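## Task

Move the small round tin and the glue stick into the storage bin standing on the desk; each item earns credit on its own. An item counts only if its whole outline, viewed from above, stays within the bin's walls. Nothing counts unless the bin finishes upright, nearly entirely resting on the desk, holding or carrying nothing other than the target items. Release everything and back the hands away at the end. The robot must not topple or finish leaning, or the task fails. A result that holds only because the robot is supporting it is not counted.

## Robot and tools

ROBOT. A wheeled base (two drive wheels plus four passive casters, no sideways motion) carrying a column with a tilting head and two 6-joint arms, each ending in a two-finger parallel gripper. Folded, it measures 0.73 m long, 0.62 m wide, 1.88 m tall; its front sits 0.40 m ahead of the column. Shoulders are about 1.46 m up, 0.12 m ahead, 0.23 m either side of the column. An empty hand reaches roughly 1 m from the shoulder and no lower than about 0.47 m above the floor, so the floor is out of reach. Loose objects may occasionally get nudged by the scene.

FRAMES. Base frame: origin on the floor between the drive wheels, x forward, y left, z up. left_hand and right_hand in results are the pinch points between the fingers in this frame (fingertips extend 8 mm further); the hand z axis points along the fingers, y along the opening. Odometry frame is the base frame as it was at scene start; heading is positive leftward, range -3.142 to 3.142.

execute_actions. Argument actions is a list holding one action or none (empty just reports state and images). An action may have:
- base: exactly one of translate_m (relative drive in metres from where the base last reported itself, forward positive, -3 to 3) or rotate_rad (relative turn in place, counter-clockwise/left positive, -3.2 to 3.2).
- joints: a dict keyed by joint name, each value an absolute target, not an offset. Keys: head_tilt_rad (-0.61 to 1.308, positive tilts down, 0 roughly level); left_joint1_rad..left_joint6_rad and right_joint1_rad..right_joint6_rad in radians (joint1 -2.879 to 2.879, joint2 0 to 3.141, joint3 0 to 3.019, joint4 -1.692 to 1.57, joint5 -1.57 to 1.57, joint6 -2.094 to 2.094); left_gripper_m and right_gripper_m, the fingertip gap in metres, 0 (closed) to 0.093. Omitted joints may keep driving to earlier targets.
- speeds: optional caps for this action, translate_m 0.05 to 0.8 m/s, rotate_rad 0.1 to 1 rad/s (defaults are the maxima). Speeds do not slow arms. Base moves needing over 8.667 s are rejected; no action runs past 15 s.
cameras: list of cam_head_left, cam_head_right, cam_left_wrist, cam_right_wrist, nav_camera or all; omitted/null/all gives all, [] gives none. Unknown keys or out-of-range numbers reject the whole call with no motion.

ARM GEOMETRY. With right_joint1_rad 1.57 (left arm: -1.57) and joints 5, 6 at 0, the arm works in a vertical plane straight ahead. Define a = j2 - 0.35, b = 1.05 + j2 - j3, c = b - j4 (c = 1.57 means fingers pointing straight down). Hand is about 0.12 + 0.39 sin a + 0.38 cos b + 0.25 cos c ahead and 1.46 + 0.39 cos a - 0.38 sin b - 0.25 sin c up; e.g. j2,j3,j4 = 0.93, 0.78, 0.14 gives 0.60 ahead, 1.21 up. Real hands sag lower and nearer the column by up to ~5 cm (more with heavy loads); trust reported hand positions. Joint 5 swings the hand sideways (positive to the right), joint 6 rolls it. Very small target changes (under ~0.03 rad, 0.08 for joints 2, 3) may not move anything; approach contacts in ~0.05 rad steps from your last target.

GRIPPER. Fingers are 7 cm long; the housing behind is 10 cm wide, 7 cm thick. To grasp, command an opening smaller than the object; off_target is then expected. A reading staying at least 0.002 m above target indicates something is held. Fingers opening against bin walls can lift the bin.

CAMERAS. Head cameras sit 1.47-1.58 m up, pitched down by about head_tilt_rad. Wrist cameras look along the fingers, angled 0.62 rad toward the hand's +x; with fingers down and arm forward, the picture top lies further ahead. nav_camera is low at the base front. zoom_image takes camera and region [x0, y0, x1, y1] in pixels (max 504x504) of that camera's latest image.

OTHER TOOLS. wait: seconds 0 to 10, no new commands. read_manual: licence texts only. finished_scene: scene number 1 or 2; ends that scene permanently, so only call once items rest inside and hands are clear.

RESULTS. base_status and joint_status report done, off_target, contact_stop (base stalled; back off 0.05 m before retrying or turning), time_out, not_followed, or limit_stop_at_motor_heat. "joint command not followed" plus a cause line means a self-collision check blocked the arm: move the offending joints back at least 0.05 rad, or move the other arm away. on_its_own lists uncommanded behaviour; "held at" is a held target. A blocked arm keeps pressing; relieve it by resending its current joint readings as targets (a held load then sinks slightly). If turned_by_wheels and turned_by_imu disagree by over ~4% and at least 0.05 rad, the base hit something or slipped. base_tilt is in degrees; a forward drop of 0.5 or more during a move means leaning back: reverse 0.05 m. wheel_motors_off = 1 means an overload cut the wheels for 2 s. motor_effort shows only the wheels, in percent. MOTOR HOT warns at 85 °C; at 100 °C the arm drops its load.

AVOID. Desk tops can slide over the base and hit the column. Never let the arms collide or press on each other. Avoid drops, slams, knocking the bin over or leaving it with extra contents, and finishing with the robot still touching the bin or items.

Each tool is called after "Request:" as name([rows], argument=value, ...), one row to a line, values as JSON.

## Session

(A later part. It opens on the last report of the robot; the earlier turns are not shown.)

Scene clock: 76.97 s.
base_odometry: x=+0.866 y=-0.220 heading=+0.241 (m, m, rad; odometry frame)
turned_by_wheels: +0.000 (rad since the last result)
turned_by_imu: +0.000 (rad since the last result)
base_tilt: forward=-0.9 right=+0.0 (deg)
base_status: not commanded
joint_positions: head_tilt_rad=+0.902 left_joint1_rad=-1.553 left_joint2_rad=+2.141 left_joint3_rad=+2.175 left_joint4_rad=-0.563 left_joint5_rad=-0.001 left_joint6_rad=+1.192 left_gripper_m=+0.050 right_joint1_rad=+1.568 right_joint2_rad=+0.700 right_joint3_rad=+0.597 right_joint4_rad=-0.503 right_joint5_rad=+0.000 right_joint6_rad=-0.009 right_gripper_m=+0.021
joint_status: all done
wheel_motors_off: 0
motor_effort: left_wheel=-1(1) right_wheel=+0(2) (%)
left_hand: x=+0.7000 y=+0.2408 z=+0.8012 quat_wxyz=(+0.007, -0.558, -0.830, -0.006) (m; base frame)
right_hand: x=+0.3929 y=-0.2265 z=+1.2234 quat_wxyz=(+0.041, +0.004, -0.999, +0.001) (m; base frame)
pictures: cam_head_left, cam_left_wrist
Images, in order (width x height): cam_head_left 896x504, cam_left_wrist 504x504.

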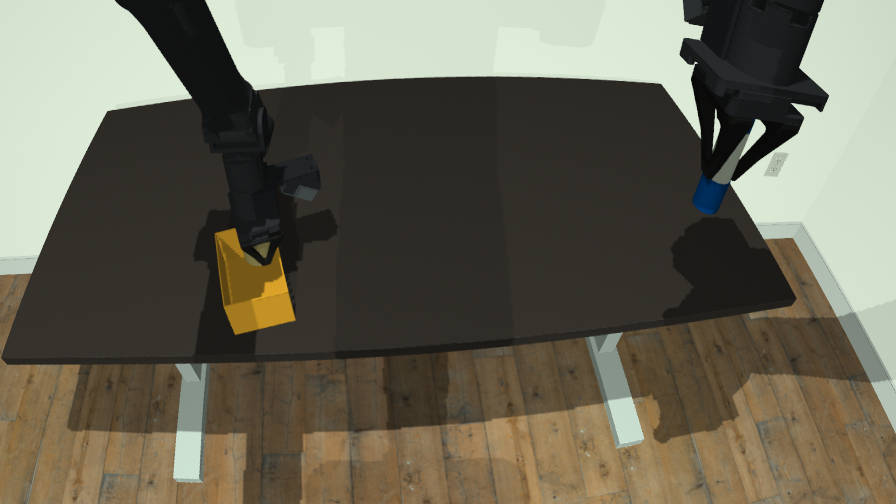

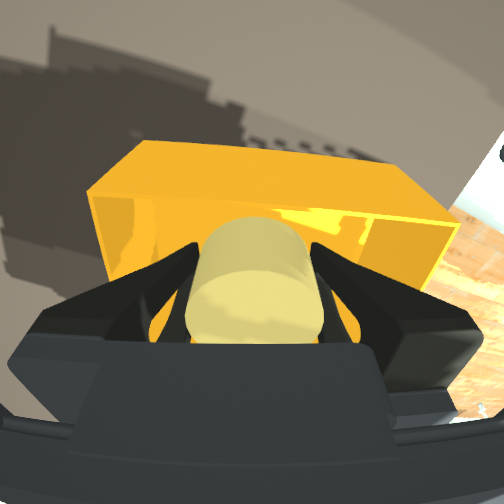

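Request:
execute_actions([
  {"joints":{"left_gripper_m":0.068}},
], cameras=["cam_left_wrist"])

Request:
execute_actions([
  {"joints":{"left_joint2_rad":1.61,"left_joint3_rad":1.7,"left_joint4_rad":-0.55}},
], cameras=["cam_head_left","cam_left_wrist"])

Scene clock: 77.60 s.
base_odometry: x=+0.866 y=-0.220 heading=+0.241 (m, m, rad; odometry frame)
turned_by_wheels: +0.000 (rad since the last result)
turned_by_imu: +0.000 (rad since the last result)
base_tilt: forward=-1.0 right=-0.1 (deg)
base_status: not commanded
joint_positions: head_tilt_rad=+0.902 left_joint1_rad=-1.553 left_joint2_rad=+2.141 left_joint3_rad=+2.175 left_joint4_rad=-0.563 left_joint5_rad=-0.001 left_joint6_rad=+1.192 left_gripper_m=+0.068 right_joint1_rad=+1.568 right_joint2_rad=+0.700 right_joint3_rad=+0.597 right_joint4_rad=-0.503 right_joint5_rad=+0.000 right_joint6_rad=-0.009 right_gripper_m=+0.021
joint_status: all done
wheel_motors_off: 0
motor_effort: left_wheel=+0(1) right_wheel=+0(1) (%)
left_hand: x=+0.7000 y=+0.2408 z=+0.8012 quat_wxyz=(+0.007, -0.558, -0.830, -0.006) (m; base frame)
right_hand: x=+0.3929 y=-0.2265 z=+1.2234 quat_wxyz=(+0.041, +0.004, -0.999, +0.001) (m; base frame)
pictures: cam_left_wrist
Images, in order (width x height): cam_left_wrist 504x504.

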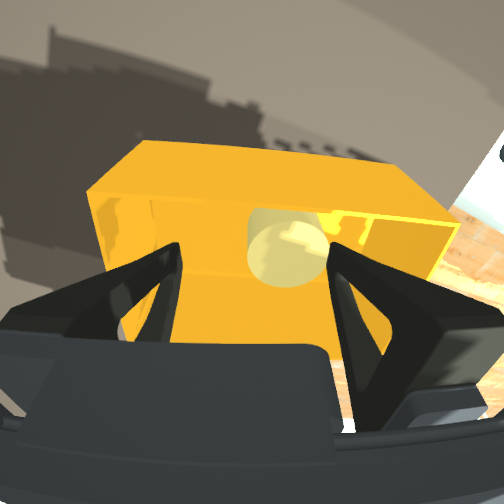

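Scene clock: 79.10 s.
base_odometry: x=+0.866 y=-0.220 heading=+0.241 (m, m, rad; odometry frame)
turned_by_wheels: +0.000 (rad since the last result)
turned_by_imu: +0.001 (rad since the last result)
base_tilt: forward=-1.0 right=+0.0 (deg)
base_status: not commanded
joint_positions: head_tilt_rad=+0.902 left_joint1_rad=-1.553 left_joint2_rad=+1.589 left_joint3_rad=+1.698 left_joint4_rad=-0.556 left_joint5_rad=-0.001 left_joint6_rad=+1.192 left_gripper_m=+0.068 right_joint1_rad=+1.568 right_joint2_rad=+0.700 right_joint3_rad=+0.597 right_joint4_rad=-0.503 right_joint5_rad=+0.000 right_joint6_rad=-0.009 right_gripper_m=+0.021
joint_status: all done
wheel_motors_off: 0
motor_effort: left_wheel=-1(1) right_wheel=+0(1) (%)
left_hand: x=+0.7329 y=+0.2375 z=+1.0271 quat_wxyz=(-0.027, -0.557, -0.829, -0.029) (m; base frame)
right_hand: x=+0.3929 y=-0.2265 z=+1.2234 quat_wxyz=(+0.041, +0.004, -0.999, +0.001) (m; base frame)
pictures: cam_head_left, cam_left_wrist
Images, in order (width x height): cam_head_left 896x504, cam_left_wrist 504x504.

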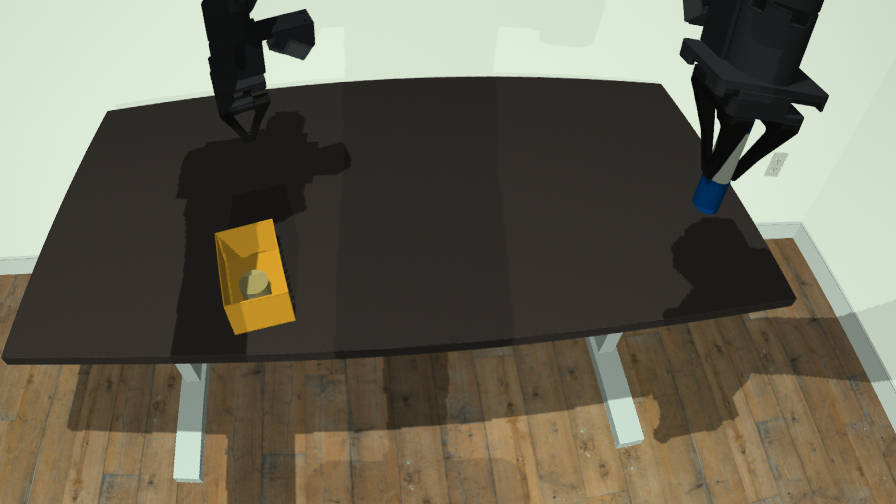

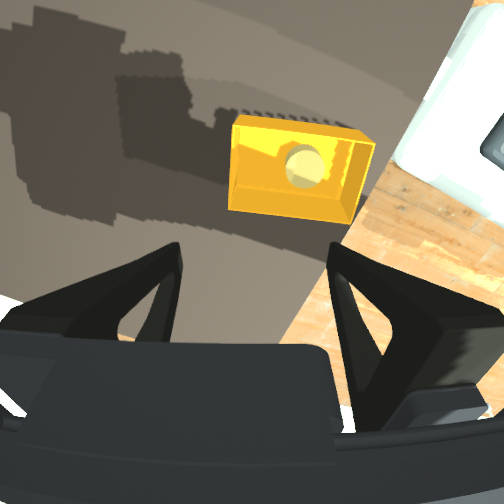

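Request:
execute_actions([
  {"joints":{"left_joint1_rad":-1.57,"left_joint2_rad":0.7,"left_joint3_rad":0.6,"left_joint4_rad":-0.5,"left_joint6_rad":0}},
], cameras=[])

Request:
execute_actions([
  {"base":{"rotate_rad":0.64},"speeds":{"rotate_rad":0.5},"joints":{"right_joint2_rad":1.5,"right_joint3_rad":1.8,"right_joint4_rad":-0.8}},
], cameras=["cam_head_left","cam_right_wrist"])

Scene clock: 80.87 s.
base_odometry: x=+0.866 y=-0.220 heading=+0.241 (m, m, rad; odometry frame)
turned_by_wheels: +0.000 (rad since the last result)
turned_by_imu: +0.001 (rad since the last result)
base_tilt: forward=-0.9 right=-0.1 (deg)
base_status: not commanded
joint_positions: head_tilt_rad=+0.902 left_joint1_rad=-1.556 left_joint2_rad=+0.719 left_joint3_rad=+0.587 left_joint4_rad=-0.509 left_joint5_rad=-0.001 left_joint6_rad=+0.008 left_gripper_m=+0.068 right_joint1_rad=+1.568 right_joint2_rad=+0.700 right_joint3_rad=+0.597 right_joint4_rad=-0.503 right_joint5_rad=+0.000 right_joint6_rad=-0.009 right_gripper_m=+0.021
joint_status: all done
wheel_motors_off: 0
motor_effort: left_wheel=+0(2) right_wheel=+0(1) (%)
left_hand: x=+0.3810 y=+0.2299 z=+1.2173 quat_wxyz=(+0.059, +0.000, -0.998, -0.007) (m; base frame)
right_hand: x=+0.3929 y=-0.2265 z=+1.2234 quat_wxyz=(+0.041, +0.004, -0.999, +0.001) (m; base frame)
pictures: none
No camera images: the call's "cameras" was empty. Leave "cameras" out to get every camera's image.

Scene clock: 83.17 s.
base_odometry: x=+0.866 y=-0.220 heading=+0.880 (m, m, rad; odometry frame)
turned_by_wheels: +0.639 (rad since the last result)
turned_by_imu: +0.626 (rad since the last result)
base_tilt: forward=-1.0 right=-0.1 (deg)
base_status: done
joint_positions: head_tilt_rad=+0.902 left_joint1_rad=-1.557 left_joint2_rad=+0.718 left_joint3_rad=+0.587 left_joint4_rad=-0.509 left_joint5_rad=-0.001 left_joint6_rad=+0.008 left_gripper_m=+0.068 right_joint1_rad=+1.570 right_joint2_rad=+1.497 right_joint3_rad=+1.777 right_joint4_rad=-0.787 right_joint5_rad=+0.000 right_joint6_rad=-0.009 right_gripper_m=+0.021
joint_status: all done
wheel_motors_off: 0
motor_effort: left_wheel=-5(50) right_wheel=+5(44) (%)
left_hand: x=+0.3812 y=+0.2298 z=+1.2175 quat_wxyz=(+0.058, +0.000, -0.998, -0.006) (m; base frame)
right_hand: x=+0.7538 y=-0.2262 z=+1.1017 quat_wxyz=(-0.008, +0.004, -1.000, +0.001) (m; base frame)
pictures: cam_head_left, cam_right_wrist
Images, in order (width x height): cam_head_left 896x504, cam_right_wrist 504x504.

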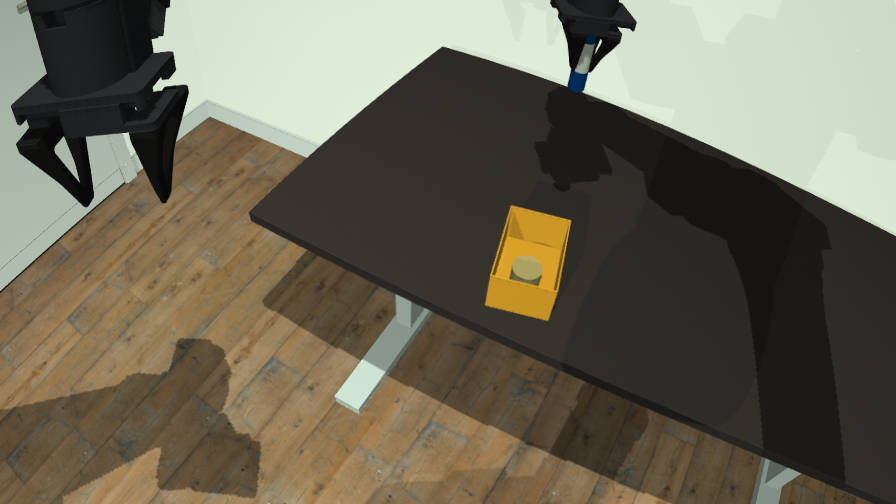

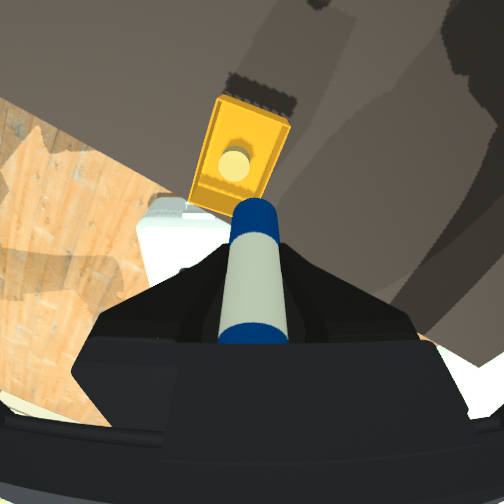

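Request:
execute_actions([
  {"joints":{"right_joint2_rad":2.0,"right_joint3_rad":2.25,"right_joint4_rad":-0.76,"right_joint6_rad":0.3}},
], cameras=["cam_head_left","cam_right_wrist"])

Scene clock: 84.97 s.
base_odometry: x=+0.866 y=-0.220 heading=+0.880 (m, m, rad; odometry frame)
turned_by_wheels: +0.000 (rad since the last result)
turned_by_imu: +0.001 (rad since the last result)
base_tilt: forward=-1.0 right=-0.1 (deg)
base_status: not commanded
joint_positions: head_tilt_rad=+0.902 left_joint1_rad=-1.557 left_joint2_rad=+0.718 left_joint3_rad=+0.587 left_joint4_rad=-0.509 left_joint5_rad=-0.001 left_joint6_rad=+0.008 left_gripper_m=+0.068 right_joint1_rad=+1.570 right_joint2_rad=+2.005 right_joint3_rad=+2.214 right_joint4_rad=-0.769 right_joint5_rad=+0.000 right_joint6_rad=+0.290 right_gripper_m=+0.021
joint_status: all done
wheel_motors_off: 0
motor_effort: left_wheel=-7(6) right_wheel=+7(6) (%)
left_hand: x=+0.3812 y=+0.2298 z=+1.2175 quat_wxyz=(+0.058, +0.000, -0.998, -0.006) (m; base frame)
right_hand: x=+0.7535 y=-0.2264 z=+0.8925 quat_wxyz=(+0.018, -0.145, -0.989, +0.003) (m; base frame)
pictures: cam_head_left, cam_right_wrist
Images, in order (width x height): cam_head_left 896x504, cam_right_wrist 504x504.

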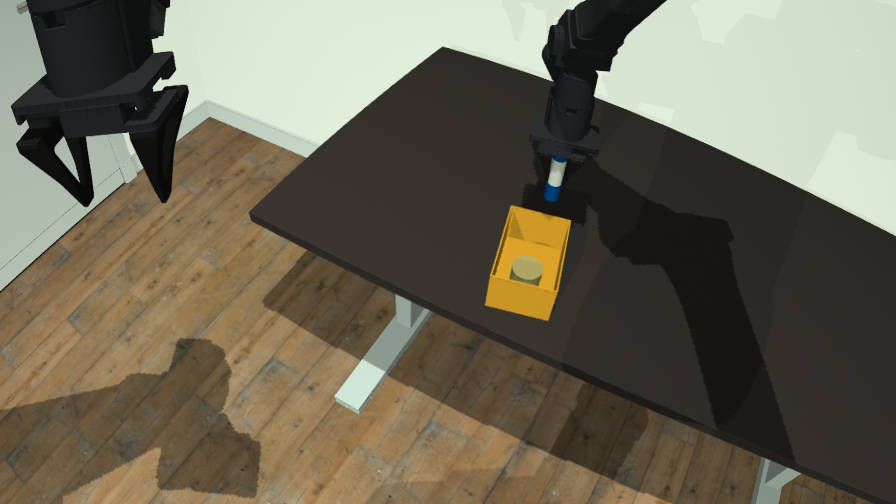

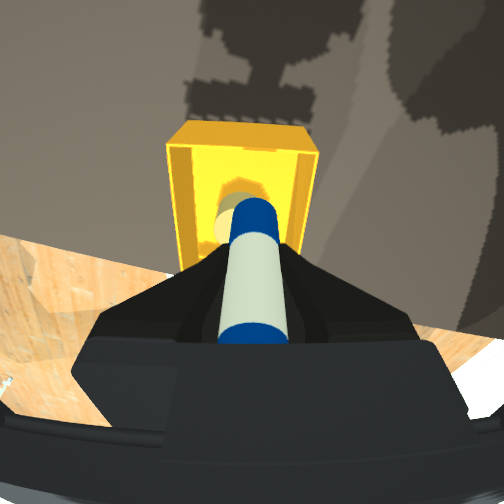

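Request:
execute_actions([
  {"joints":{"right_joint2_rad":2.22,"right_joint3_rad":2.52,"right_joint4_rad":-0.8}},
], cameras=["cam_head_left","cam_right_wrist"])

Scene clock: 86.27 s.
base_odometry: x=+0.866 y=-0.220 heading=+0.880 (m, m, rad; odometry frame)
turned_by_wheels: +0.000 (rad since the last result)
turned_by_imu: +0.000 (rad since the last result)
base_tilt: forward=-0.9 right=+0.0 (deg)
base_status: not commanded
joint_positions: head_tilt_rad=+0.902 left_joint1_rad=-1.557 left_joint2_rad=+0.717 left_joint3_rad=+0.587 left_joint4_rad=-0.509 left_joint5_rad=-0.001 left_joint6_rad=+0.008 left_gripper_m=+0.068 right_joint1_rad=+1.570 right_joint2_rad=+2.217 right_joint3_rad=+2.474 right_joint4_rad=-0.790 right_joint5_rad=-0.002 right_joint6_rad=+0.290 right_gripper_m=+0.021
joint_status: all done
wheel_motors_off: 0
motor_effort: left_wheel=-8(8) right_wheel=+8(8) (%)
left_hand: x=+0.3814 y=+0.2298 z=+1.2178 quat_wxyz=(+0.058, +0.000, -0.998, -0.006) (m; base frame)
right_hand: x=+0.7574 y=-0.2258 z=+0.8249 quat_wxyz=(+0.005, -0.145, -0.989, +0.000) (m; base frame)
pictures: cam_head_left, cam_right_wrist
Images, in order (width x height): cam_head_left 896x504, cam_right_wrist 504x504.

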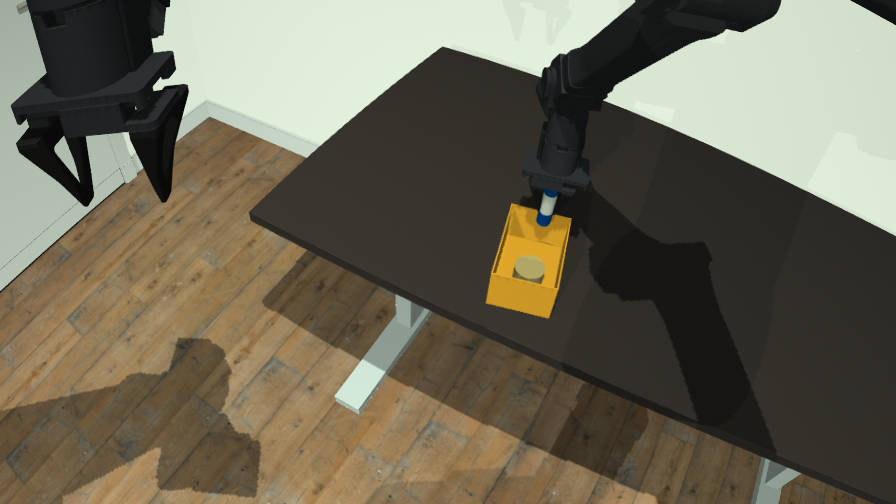

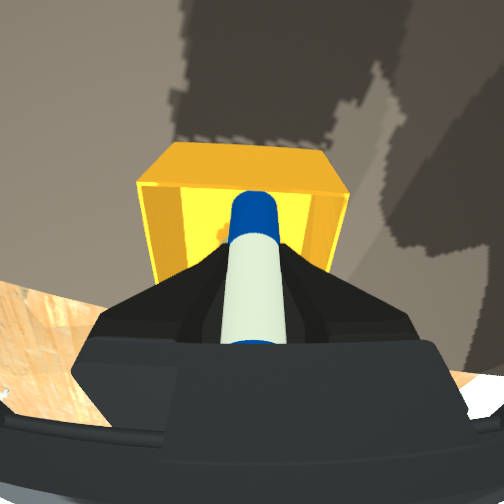

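Request:
execute_actions([
  {"joints":{"right_joint2_rad":2.1,"right_joint3_rad":2.38,"right_joint4_rad":-0.78}},
], cameras=[])

Request:
execute_actions([
  {"base":{"translate_m":-0.03},"speeds":{"translate_m":0.05}},
], cameras=["cam_head_left","cam_right_wrist"])

Scene clock: 87.37 s.
base_odometry: x=+0.866 y=-0.220 heading=+0.880 (m, m, rad; odometry frame)
turned_by_wheels: +0.000 (rad since the last result)
turned_by_imu: +0.000 (rad since the last result)
base_tilt: forward=-0.9 right=-0.1 (deg)
base_status: not commanded
joint_positions: head_tilt_rad=+0.902 left_joint1_rad=-1.557 left_joint2_rad=+0.717 left_joint3_rad=+0.587 left_joint4_rad=-0.509 left_joint5_rad=-0.001 left_joint6_rad=+0.008 left_gripper_m=+0.068 right_joint1_rad=+1.570 right_joint2_rad=+2.094 right_joint3_rad=+2.389 right_joint4_rad=-0.790 right_joint5_rad=-0.002 right_joint6_rad=+0.290 right_gripper_m=+0.021
joint_status: all done
wheel_motors_off: 0
motor_effort: left_wheel=-7(9) right_wheel=+9(8) (%)
left_hand: x=+0.3814 y=+0.2298 z=+1.2178 quat_wxyz=(+0.058, +0.000, -0.998, -0.006) (m; base frame)
right_hand: x=+0.7881 y=-0.2258 z=+0.8815 quat_wxyz=(-0.014, -0.145, -0.989, -0.003) (m; base frame)
pictures: none
No camera images: the call's "cameras" was empty. Leave "cameras" out to get every camera's image.

Scene clock: 88.83 s.
base_odometry: x=+0.847 y=-0.243 heading=+0.880 (m, m, rad; odometry frame)
turned_by_wheels: +0.001 (rad since the last result)
turned_by_imu: +0.001 (rad since the last result)
base_tilt: forward=-0.9 right=-0.1 (deg)
base_status: done
joint_positions: head_tilt_rad=+0.902 left_joint1_rad=-1.557 left_joint2_rad=+0.713 left_joint3_rad=+0.591 left_joint4_rad=-0.509 left_joint5_rad=-0.001 left_joint6_rad=+0.008 left_gripper_m=+0.068 right_joint1_rad=+1.570 right_joint2_rad=+2.095 right_joint3_rad=+2.389 right_joint4_rad=-0.790 right_joint5_rad=-0.002 right_joint6_rad=+0.290 right_gripper_m=+0.021
joint_status: not commanded
wheel_motors_off: 0
motor_effort: left_wheel=-2(55) right_wheel=-2(48) (%)
left_hand: x=+0.3850 y=+0.2298 z=+1.2195 quat_wxyz=(+0.053, +0.000, -0.999, -0.006) (m; base frame)
right_hand: x=+0.7877 y=-0.2258 z=+0.8810 quat_wxyz=(-0.013, -0.145, -0.989, -0.003) (m; base frame)
pictures: cam_head_left, cam_right_wrist
Images, in order (width x height): cam_head_left 896x504, cam_right_wrist 504x504.

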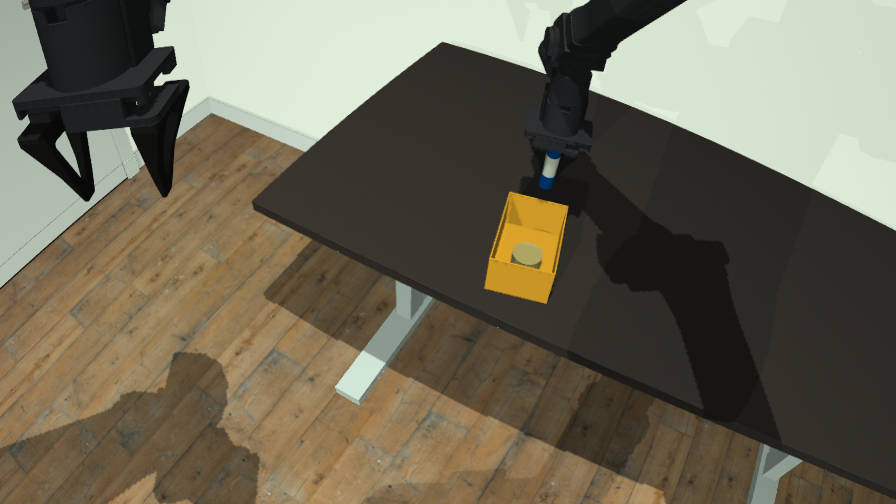

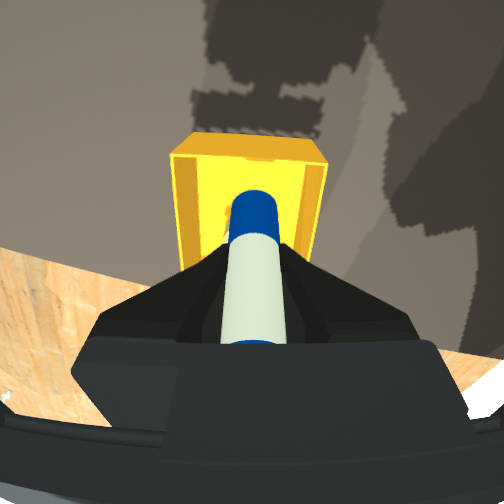

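Request:
execute_actions([
  {"base":{"translate_m":0.043},"speeds":{"translate_m":0.05},"joints":{"right_joint2_rad":2.05,"right_joint3_rad":2.27,"right_joint4_rad":-0.75}},
], cameras=["cam_right_wrist"])

Request:
execute_actions([
  {"joints":{"right_joint2_rad":2.22,"right_joint3_rad":2.52,"right_joint4_rad":-0.8}},
], cameras=["cam_head_left","cam_right_wrist"])

Scene clock: 91.00 s.
base_odometry: x=+0.874 y=-0.210 heading=+0.881 (m, m, rad; odometry frame)
turned_by_wheels: +0.000 (rad since the last result)
turned_by_imu: +0.001 (rad since the last result)
base_tilt: forward=-1.0 right=-0.1 (deg)
base_status: done
joint_positions: head_tilt_rad=+0.902 left_joint1_rad=-1.557 left_joint2_rad=+0.711 left_joint3_rad=+0.593 left_joint4_rad=-0.509 left_joint5_rad=-0.001 left_joint6_rad=+0.008 left_gripper_m=+0.068 right_joint1_rad=+1.570 right_joint2_rad=+2.061 right_joint3_rad=+2.276 right_joint4_rad=-0.764 right_joint5_rad=-0.002 right_joint6_rad=+0.290 right_gripper_m=+0.021
joint_status: all done
wheel_motors_off: 0
motor_effort: left_wheel=+0(31) right_wheel=+1(65) (%)
left_hand: x=+0.3863 y=+0.2298 z=+1.2201 quat_wxyz=(+0.052, +0.000, -0.999, -0.006) (m; base frame)
right_hand: x=+0.7559 y=-0.2261 z=+0.8731 quat_wxyz=(+0.012, -0.145, -0.989, +0.002) (m; base frame)
pictures: cam_right_wrist
Images, in order (width x height): cam_right_wrist 504x504.

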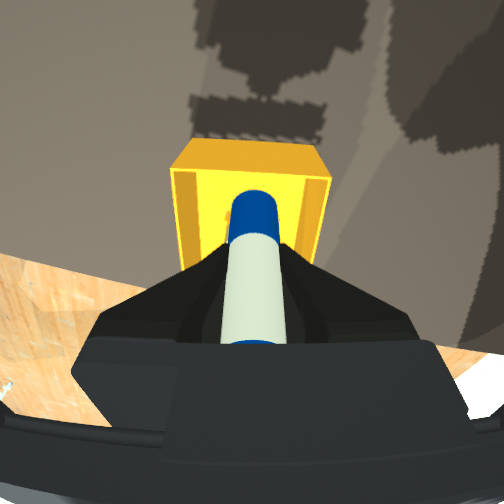

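Scene clock: 92.00 s.
base_odometry: x=+0.874 y=-0.210 heading=+0.881 (m, m, rad; odometry frame)
turned_by_wheels: +0.000 (rad since the last result)
turned_by_imu: +0.000 (rad since the last result)
base_tilt: forward=-0.9 right=+0.0 (deg)
base_status: not commanded
joint_positions: head_tilt_rad=+0.902 left_joint1_rad=-1.557 left_joint2_rad=+0.711 left_joint3_rad=+0.593 left_joint4_rad=-0.509 left_joint5_rad=-0.001 left_joint6_rad=+0.008 left_gripper_m=+0.068 right_joint1_rad=+1.570 right_joint2_rad=+2.214 right_joint3_rad=+2.472 right_joint4_rad=-0.790 right_joint5_rad=-0.002 right_joint6_rad=+0.290 right_gripper_m=+0.021
joint_status: all done
wheel_motors_off: 0
motor_effort: left_wheel=+2(3) right_wheel=+4(4) (%)
left_hand: x=+0.3863 y=+0.2298 z=+1.2201 quat_wxyz=(+0.052, +0.000, -0.999, -0.006) (m; base frame)
right_hand: x=+0.7586 y=-0.2261 z=+0.8266 quat_wxyz=(+0.004, -0.145, -0.989, +0.000) (m; base frame)
pictures: cam_head_left, cam_right_wrist
Images, in order (width x height): cam_head_left 896x504, cam_right_wrist 504x504.

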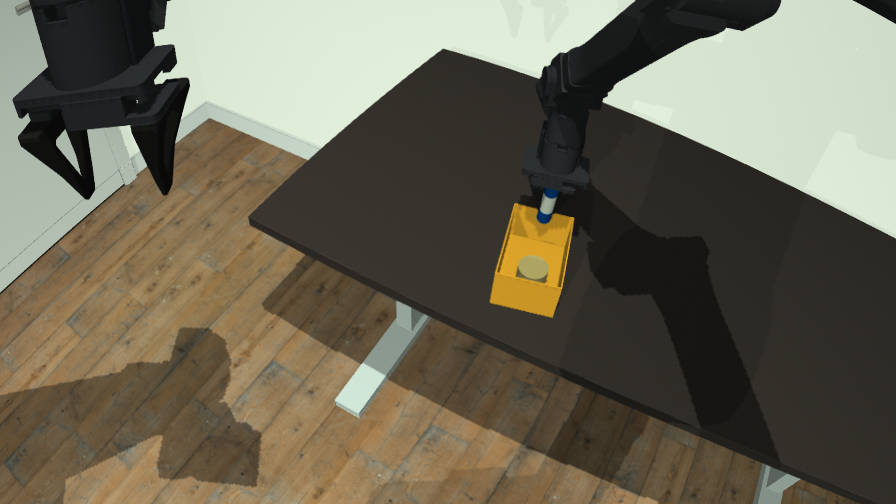

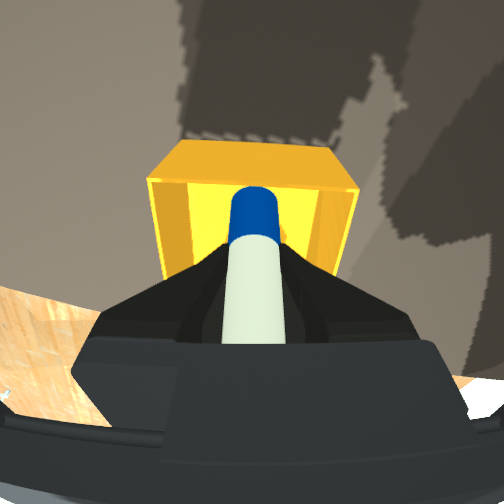

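Request:
execute_actions([
  {"joints":{"right_joint2_rad":2.05,"right_joint3_rad":2.27,"right_joint4_rad":-0.75}},
], cameras=[])

Request:
execute_actions([
  {"base":{"translate_m":-0.045},"speeds":{"translate_m":0.05},"joints":{"head_tilt_rad":1.0}},
], cameras=["cam_head_left","cam_right_wrist"])

Request:
execute_actions([
  {"joints":{"right_joint2_rad":2.2,"right_joint3_rad":2.46,"right_joint4_rad":-0.8}},
], cameras=["cam_head_left","cam_right_wrist"])

Scene clock: 93.20 s.
base_odometry: x=+0.874 y=-0.210 heading=+0.881 (m, m, rad; odometry frame)
turned_by_wheels: +0.000 (rad since the last result)
turned_by_imu: +0.000 (rad since the last result)
base_tilt: forward=-0.9 right=-0.1 (deg)
base_status: not commanded
joint_positions: head_tilt_rad=+0.902 left_joint1_rad=-1.557 left_joint2_rad=+0.711 left_joint3_rad=+0.593 left_joint4_rad=-0.509 left_joint5_rad=-0.001 left_joint6_rad=+0.008 left_gripper_m=+0.068 right_joint1_rad=+1.570 right_joint2_rad=+2.037 right_joint3_rad=+2.281 right_joint4_rad=-0.766 right_joint5_rad=-0.002 right_joint6_rad=+0.290 right_gripper_m=+0.021
joint_status: all done
wheel_motors_off: 0
motor_effort: left_wheel=+2(2) right_wheel=+3(4) (%)
left_hand: x=+0.3863 y=+0.2298 z=+1.2201 quat_wxyz=(+0.052, +0.000, -0.999, -0.006) (m; base frame)
right_hand: x=+0.7718 y=-0.2261 z=+0.8896 quat_wxyz=(-0.001, -0.145, -0.989, -0.001) (m; base frame)
pictures: none
No camera images: the call's "cameras" was empty. Leave "cameras" out to get every camera's image.

Scene clock: 94.97 s.
base_odometry: x=+0.846 y=-0.245 heading=+0.881 (m, m, rad; odometry frame)
turned_by_wheels: +0.001 (rad since the last result)
turned_by_imu: +0.001 (rad since the last result)
base_tilt: forward=-1.0 right=-0.1 (deg)
base_status: done
joint_positions: head_tilt_rad=+1.001 left_joint1_rad=-1.557 left_joint2_rad=+0.710 left_joint3_rad=+0.593 left_joint4_rad=-0.509 left_joint5_rad=-0.001 left_joint6_rad=+0.008 left_gripper_m=+0.068 right_joint1_rad=+1.570 right_joint2_rad=+2.039 right_joint3_rad=+2.280 right_joint4_rad=-0.764 right_joint5_rad=-0.002 right_joint6_rad=+0.290 right_gripper_m=+0.021
joint_status: all done
wheel_motors_off: 0
motor_effort: left_wheel=-1(55) right_wheel=-1(41) (%)
left_hand: x=+0.3867 y=+0.2298 z=+1.2205 quat_wxyz=(+0.051, +0.000, -0.999, -0.006) (m; base frame)
right_hand: x=+0.7700 y=-0.2261 z=+0.8877 quat_wxyz=(+0.000, -0.145, -0.989, +0.000) (m; base frame)
pictures: cam_head_left, cam_right_wrist
Images, in order (width x height): cam_head_left 896x504, cam_right_wrist 504x504.

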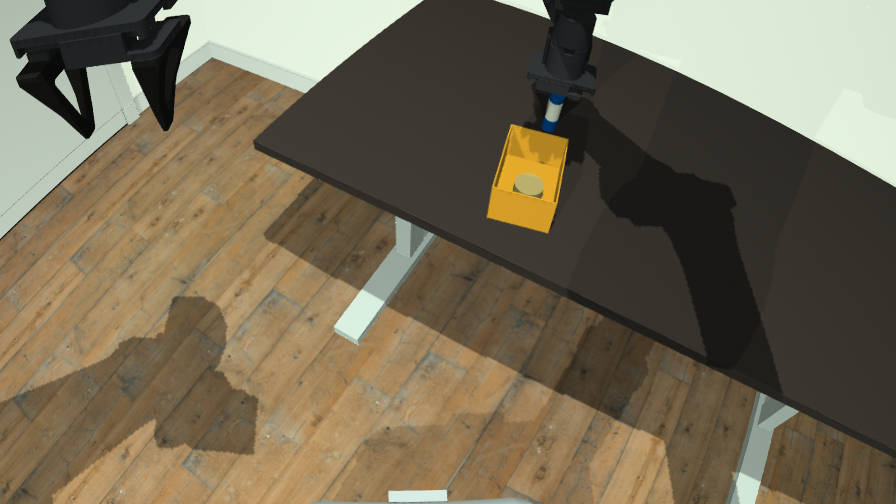

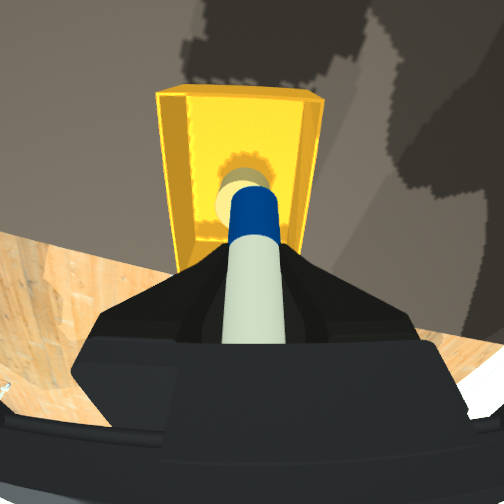

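Scene clock: 96.07 s.
base_odometry: x=+0.846 y=-0.245 heading=+0.881 (m, m, rad; odometry frame)
turned_by_wheels: +0.000 (rad since the last result)
turned_by_imu: +0.000 (rad since the last result)
base_tilt: forward=-1.0 right=-0.1 (deg)
base_status: not commanded
joint_positions: head_tilt_rad=+1.001 left_joint1_rad=-1.557 left_joint2_rad=+0.710 left_joint3_rad=+0.593 left_joint4_rad=-0.509 left_joint5_rad=-0.001 left_joint6_rad=+0.008 left_gripper_m=+0.068 right_joint1_rad=+1.570 right_joint2_rad=+2.216 right_joint3_rad=+2.418 right_joint4_rad=-0.785 right_joint5_rad=-0.002 right_joint6_rad=+0.290 right_gripper_m=+0.021
joint_status: all done
wheel_motors_off: 0
motor_effort: left_wheel=-2(2) right_wheel=+0(1) (%)
left_hand: x=+0.3867 y=+0.2298 z=+1.2205 quat_wxyz=(+0.051, +0.000, -0.999, -0.006) (m; base frame)
right_hand: x=+0.7300 y=-0.2262 z=+0.8115 quat_wxyz=(+0.030, -0.145, -0.989, +0.004) (m; base frame)
pictures: cam_head_left, cam_right_wrist
Images, in order (width x height): cam_head_left 896x504, cam_right_wrist 504x504.

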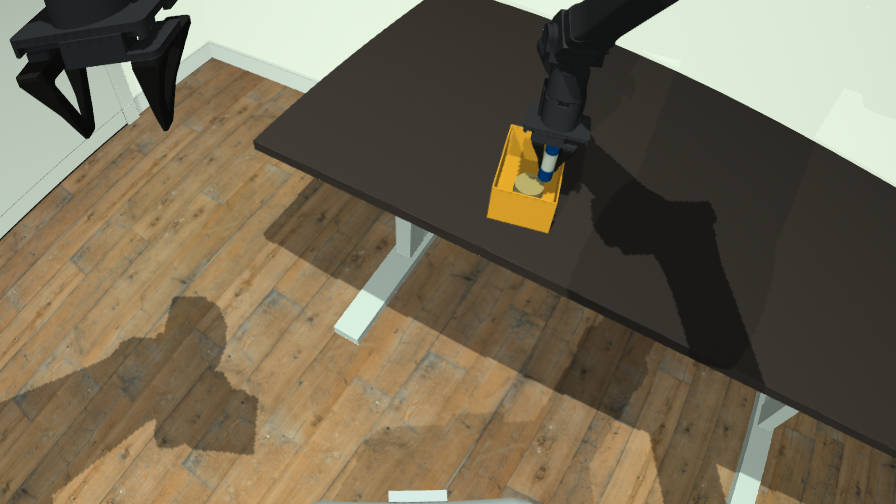

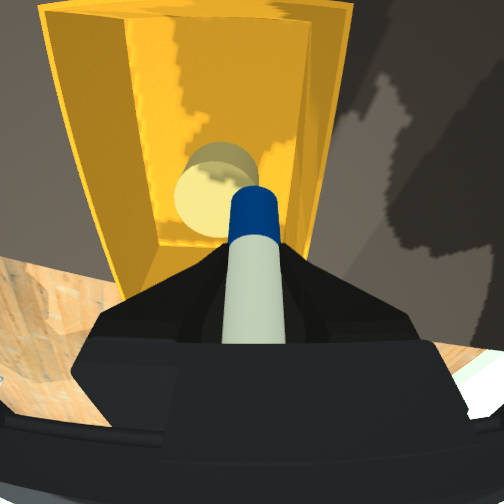

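Request:
execute_actions([
  {"base":{"translate_m":0.035},"speeds":{"translate_m":0.05},"joints":{"right_joint1_rad":1.6,"right_joint4_rad":-0.76}},
], cameras=["cam_head_left","cam_right_wrist"])

Scene clock: 97.90 s.
base_odometry: x=+0.868 y=-0.218 heading=+0.881 (m, m, rad; odometry frame)
turned_by_wheels: +0.000 (rad since the last result)
turned_by_imu: +0.000 (rad since the last result)
base_tilt: forward=-1.0 right=-0.1 (deg)
base_status: done
joint_positions: head_tilt_rad=+1.001 left_joint1_rad=-1.557 left_joint2_rad=+0.709 left_joint3_rad=+0.593 left_joint4_rad=-0.509 left_joint5_rad=-0.001 left_joint6_rad=+0.008 left_gripper_m=+0.068 right_joint1_rad=+1.598 right_joint2_rad=+2.214 right_joint3_rad=+2.420 right_joint4_rad=-0.775 right_joint5_rad=-0.001 right_joint6_rad=+0.290 right_gripper_m=+0.021
joint_status: all done
wheel_motors_off: 0
motor_effort: left_wheel=+0(31) right_wheel=+3(70) (%)
left_hand: x=+0.3871 y=+0.2298 z=+1.2207 quat_wxyz=(+0.050, +0.000, -0.999, -0.006) (m; base frame)
right_hand: x=+0.7351 y=-0.2016 z=+0.8135 quat_wxyz=(+0.024, -0.138, -0.990, -0.009) (m; base frame)
pictures: cam_head_left, cam_right_wrist
Images, in order (width x height): cam_head_left 896x504, cam_right_wrist 504x504.

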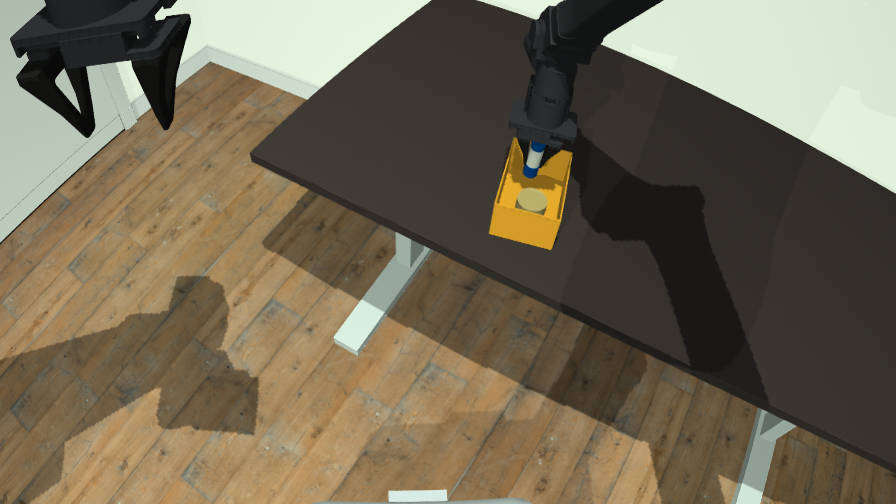

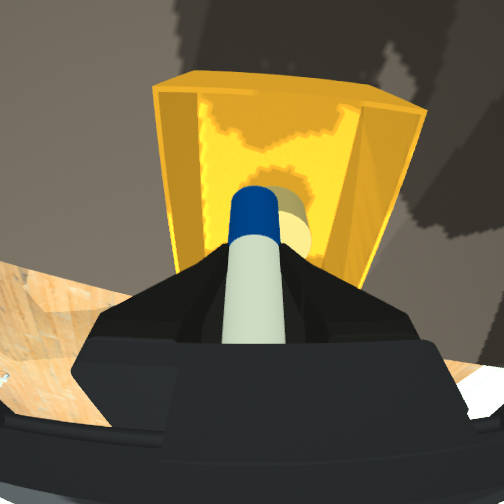

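Request:
execute_actions([
  {"joints":{"right_joint2_rad":2.29,"right_joint3_rad":2.55,"right_joint4_rad":-0.78}},
], cameras=["cam_head_left","cam_right_wrist"])

Scene clock: 98.83 s.
base_odometry: x=+0.868 y=-0.218 heading=+0.881 (m, m, rad; odometry frame)
turned_by_wheels: +0.000 (rad since the last result)
turned_by_imu: +0.000 (rad since the last result)
base_tilt: forward=-1.0 right=-0.1 (deg)
base_status: not commanded
joint_positions: head_tilt_rad=+1.001 left_joint1_rad=-1.557 left_joint2_rad=+0.709 left_joint3_rad=+0.593 left_joint4_rad=-0.509 left_joint5_rad=-0.001 left_joint6_rad=+0.008 left_gripper_m=+0.068 right_joint1_rad=+1.598 right_joint2_rad=+2.282 right_joint3_rad=+2.514 right_joint4_rad=-0.775 right_joint5_rad=-0.001 right_joint6_rad=+0.290 right_gripper_m=+0.021
joint_status: all done
wheel_motors_off: 0
motor_effort: left_wheel=+0(1) right_wheel=+3(3) (%)
left_hand: x=+0.3871 y=+0.2298 z=+1.2207 quat_wxyz=(+0.050, +0.000, -0.999, -0.006) (m; base frame)
right_hand: x=+0.7402 y=-0.2011 z=+0.7952 quat_wxyz=(+0.011, -0.138, -0.990, -0.011) (m; base frame)
pictures: cam_head_left, cam_right_wrist
Images, in order (width x height): cam_head_left 896x504, cam_right_wrist 504x504.

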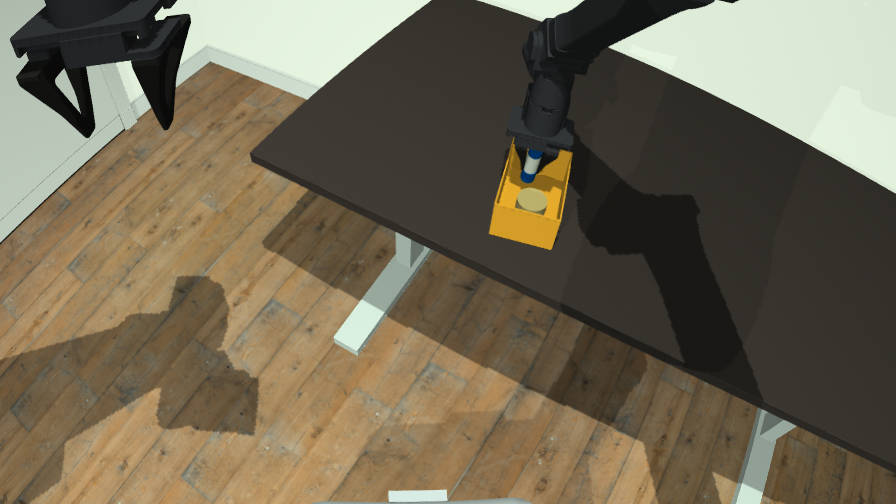

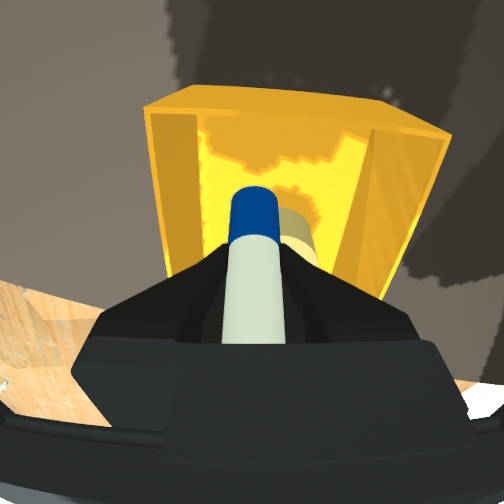

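One more step down.

Request:
execute_actions([
  {"joints":{"right_joint2_rad":2.36,"right_joint3_rad":2.63,"right_joint4_rad":-0.79}},
], cameras=["cam_head_left","cam_right_wrist"])

Scene clock: 99.70 s.
base_odometry: x=+0.868 y=-0.218 heading=+0.881 (m, m, rad; odometry frame)
turned_by_wheels: +0.000 (rad since the last result)
turned_by_imu: +0.000 (rad since the last result)
base_tilt: forward=-0.9 right=-0.1 (deg)
base_status: not commanded
joint_positions: head_tilt_rad=+1.001 left_joint1_rad=-1.557 left_joint2_rad=+0.709 left_joint3_rad=+0.593 left_joint4_rad=-0.509 left_joint5_rad=-0.001 left_joint6_rad=+0.008 left_gripper_m=+0.068 right_joint1_rad=+1.598 right_joint2_rad=+2.356 right_joint3_rad=+2.591 right_joint4_rad=-0.777 right_joint5_rad=-0.001 right_joint6_rad=+0.290 right_gripper_m=+0.021
joint_status: all done
wheel_motors_off: 0
motor_effort: left_wheel=+1(1) right_wheel=+4(3) (%)
left_hand: x=+0.3871 y=+0.2298 z=+1.2207 quat_wxyz=(+0.050, +0.000, -0.999, -0.006) (m; base frame)
right_hand: x=+0.7301 y=-0.2007 z=+0.7698 quat_wxyz=(+0.011, -0.138, -0.990, -0.011) (m; base frame)
pictures: cam_head_left, cam_right_wrist
Images, in order (width x height): cam_head_left 896x504, cam_right_wrist 504x504.

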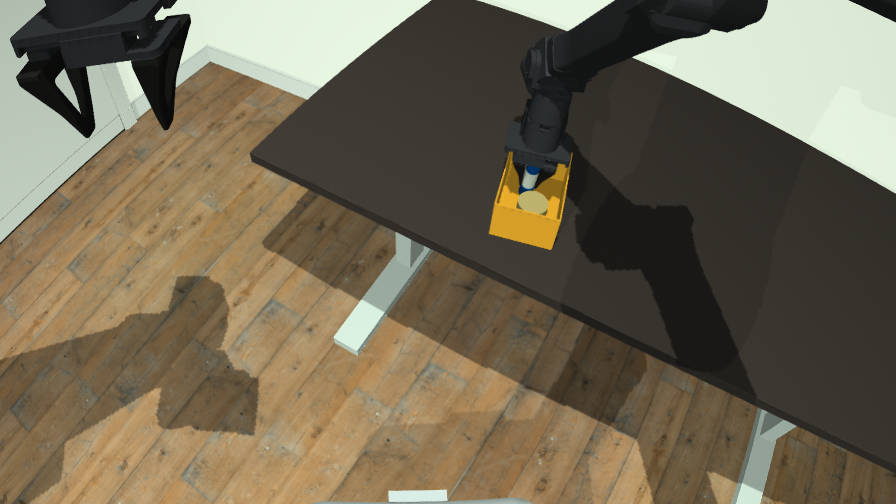

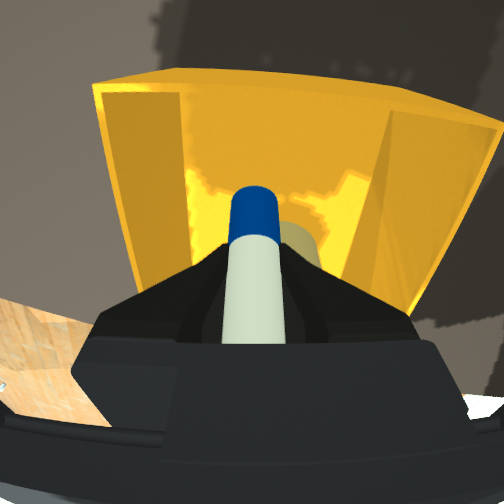

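Request:
execute_actions([
  {"joints":{"right_gripper_m":0.04}},
], cameras=["cam_right_wrist"])

Request:
execute_actions([
  {"joints":{"right_joint2_rad":2.05,"right_joint3_rad":2.3,"right_joint4_rad":-0.77}},
], cameras=["cam_right_wrist"])

Request:
execute_actions([
  {"joints":{"right_joint2_rad":0.9,"right_joint3_rad":1.0,"right_joint4_rad":-0.6},"base":{"translate_m":-0.3},"speeds":{"translate_m":0.3}},
], cameras=["cam_head_left"])

Scene clock: 100.30 s.
base_odometry: x=+0.868 y=-0.218 heading=+0.881 (m, m, rad; odometry frame)
turned_by_wheels: +0.000 (rad since the last result)
turned_by_imu: +0.000 (rad since the last result)
base_tilt: forward=-1.0 right=-0.1 (deg)
base_status: not commanded
joint_positions: head_tilt_rad=+1.001 left_joint1_rad=-1.557 left_joint2_rad=+0.709 left_joint3_rad=+0.593 left_joint4_rad=-0.509 left_joint5_rad=-0.001 left_joint6_rad=+0.008 left_gripper_m=+0.068 right_joint1_rad=+1.598 right_joint2_rad=+2.356 right_joint3_rad=+2.591 right_joint4_rad=-0.777 right_joint5_rad=-0.001 right_joint6_rad=+0.290 right_gripper_m=+0.040
joint_status: all done
wheel_motors_off: 0
motor_effort: left_wheel=+1(0) right_wheel=+4(3) (%)
left_hand: x=+0.3871 y=+0.2298 z=+1.2207 quat_wxyz=(+0.050, +0.000, -0.999, -0.006) (m; base frame)
right_hand: x=+0.7301 y=-0.2007 z=+0.7698 quat_wxyz=(+0.011, -0.138, -0.990, -0.011) (m; base frame)
pictures: cam_right_wrist
Images, in order (width x height): cam_right_wrist 504x504.

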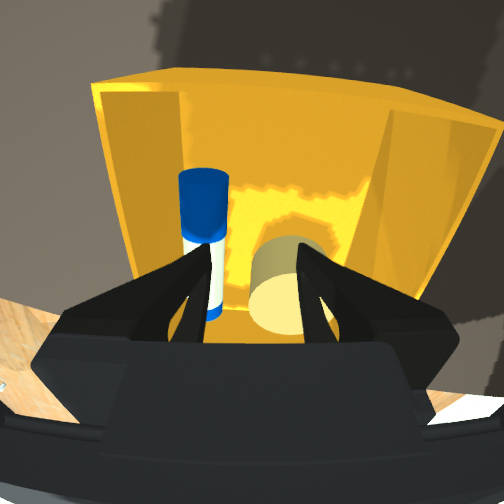

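Scene clock: 101.77 s.
base_odometry: x=+0.868 y=-0.218 heading=+0.881 (m, m, rad; odometry frame)
turned_by_wheels: +0.000 (rad since the last result)
turned_by_imu: +0.001 (rad since the last result)
base_tilt: forward=-0.9 right=-0.1 (deg)
base_status: not commanded
joint_positions: head_tilt_rad=+1.001 left_joint1_rad=-1.557 left_joint2_rad=+0.709 left_joint3_rad=+0.593 left_joint4_rad=-0.509 left_joint5_rad=-0.001 left_joint6_rad=+0.008 left_gripper_m=+0.068 right_joint1_rad=+1.598 right_joint2_rad=+2.043 right_joint3_rad=+2.310 right_joint4_rad=-0.777 right_joint5_rad=-0.001 right_joint6_rad=+0.290 right_gripper_m=+0.040
joint_status: all done
wheel_motors_off: 0
motor_effort: left_wheel=+1(1) right_wheel=+3(3) (%)
left_hand: x=+0.3871 y=+0.2298 z=+1.2207 quat_wxyz=(+0.050, +0.000, -0.999, -0.006) (m; base frame)
right_hand: x=+0.7800 y=-0.2029 z=+0.8935 quat_wxyz=(-0.005, -0.138, -0.990, -0.013) (m; base frame)
pictures: cam_right_wrist
Images, in order (width x height): cam_right_wrist 504x504.

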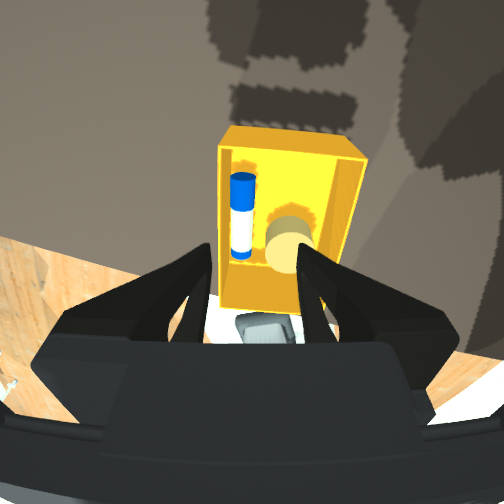

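Scene clock: 104.13 s.
base_odometry: x=+0.677 y=-0.450 heading=+0.882 (m, m, rad; odometry frame)
turned_by_wheels: +0.001 (rad since the last result)
turned_by_imu: +0.002 (rad since the last result)
base_tilt: forward=-1.0 right=-0.1 (deg)
base_status: done
joint_positions: head_tilt_rad=+1.001 left_joint1_rad=-1.557 left_joint2_rad=+0.708 left_joint3_rad=+0.593 left_joint4_rad=-0.509 left_joint5_rad=-0.001 left_joint6_rad=+0.008 left_gripper_m=+0.068 right_joint1_rad=+1.598 right_joint2_rad=+0.902 right_joint3_rad=+0.993 right_joint4_rad=-0.614 right_joint5_rad=-0.001 right_joint6_rad=+0.290 right_gripper_m=+0.040
joint_status: all done
wheel_motors_off: 0
motor_effort: left_wheel=+1(58) right_wheel=+0(63) (%)
left_hand: x=+0.3869 y=+0.2298 z=+1.2208 quat_wxyz=(+0.050, +0.000, -0.999, -0.006) (m; base frame)
right_hand: x=+0.5471 y=-0.2137 z=+1.2250 quat_wxyz=(+0.002, -0.138, -0.990, -0.012) (m; base frame)
pictures: cam_head_left
Images, in order (width x height): cam_head_left 896x504.

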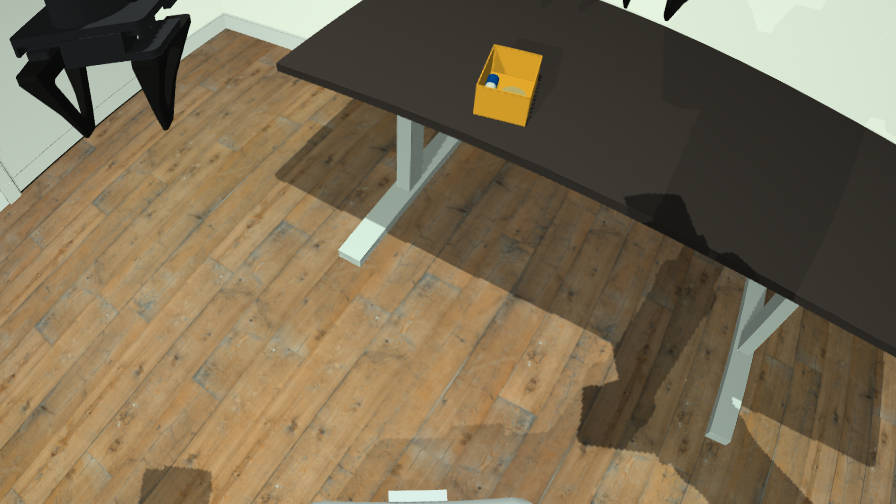

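Request:
finished_scene(scene=1)

The scene is finished: the task was done.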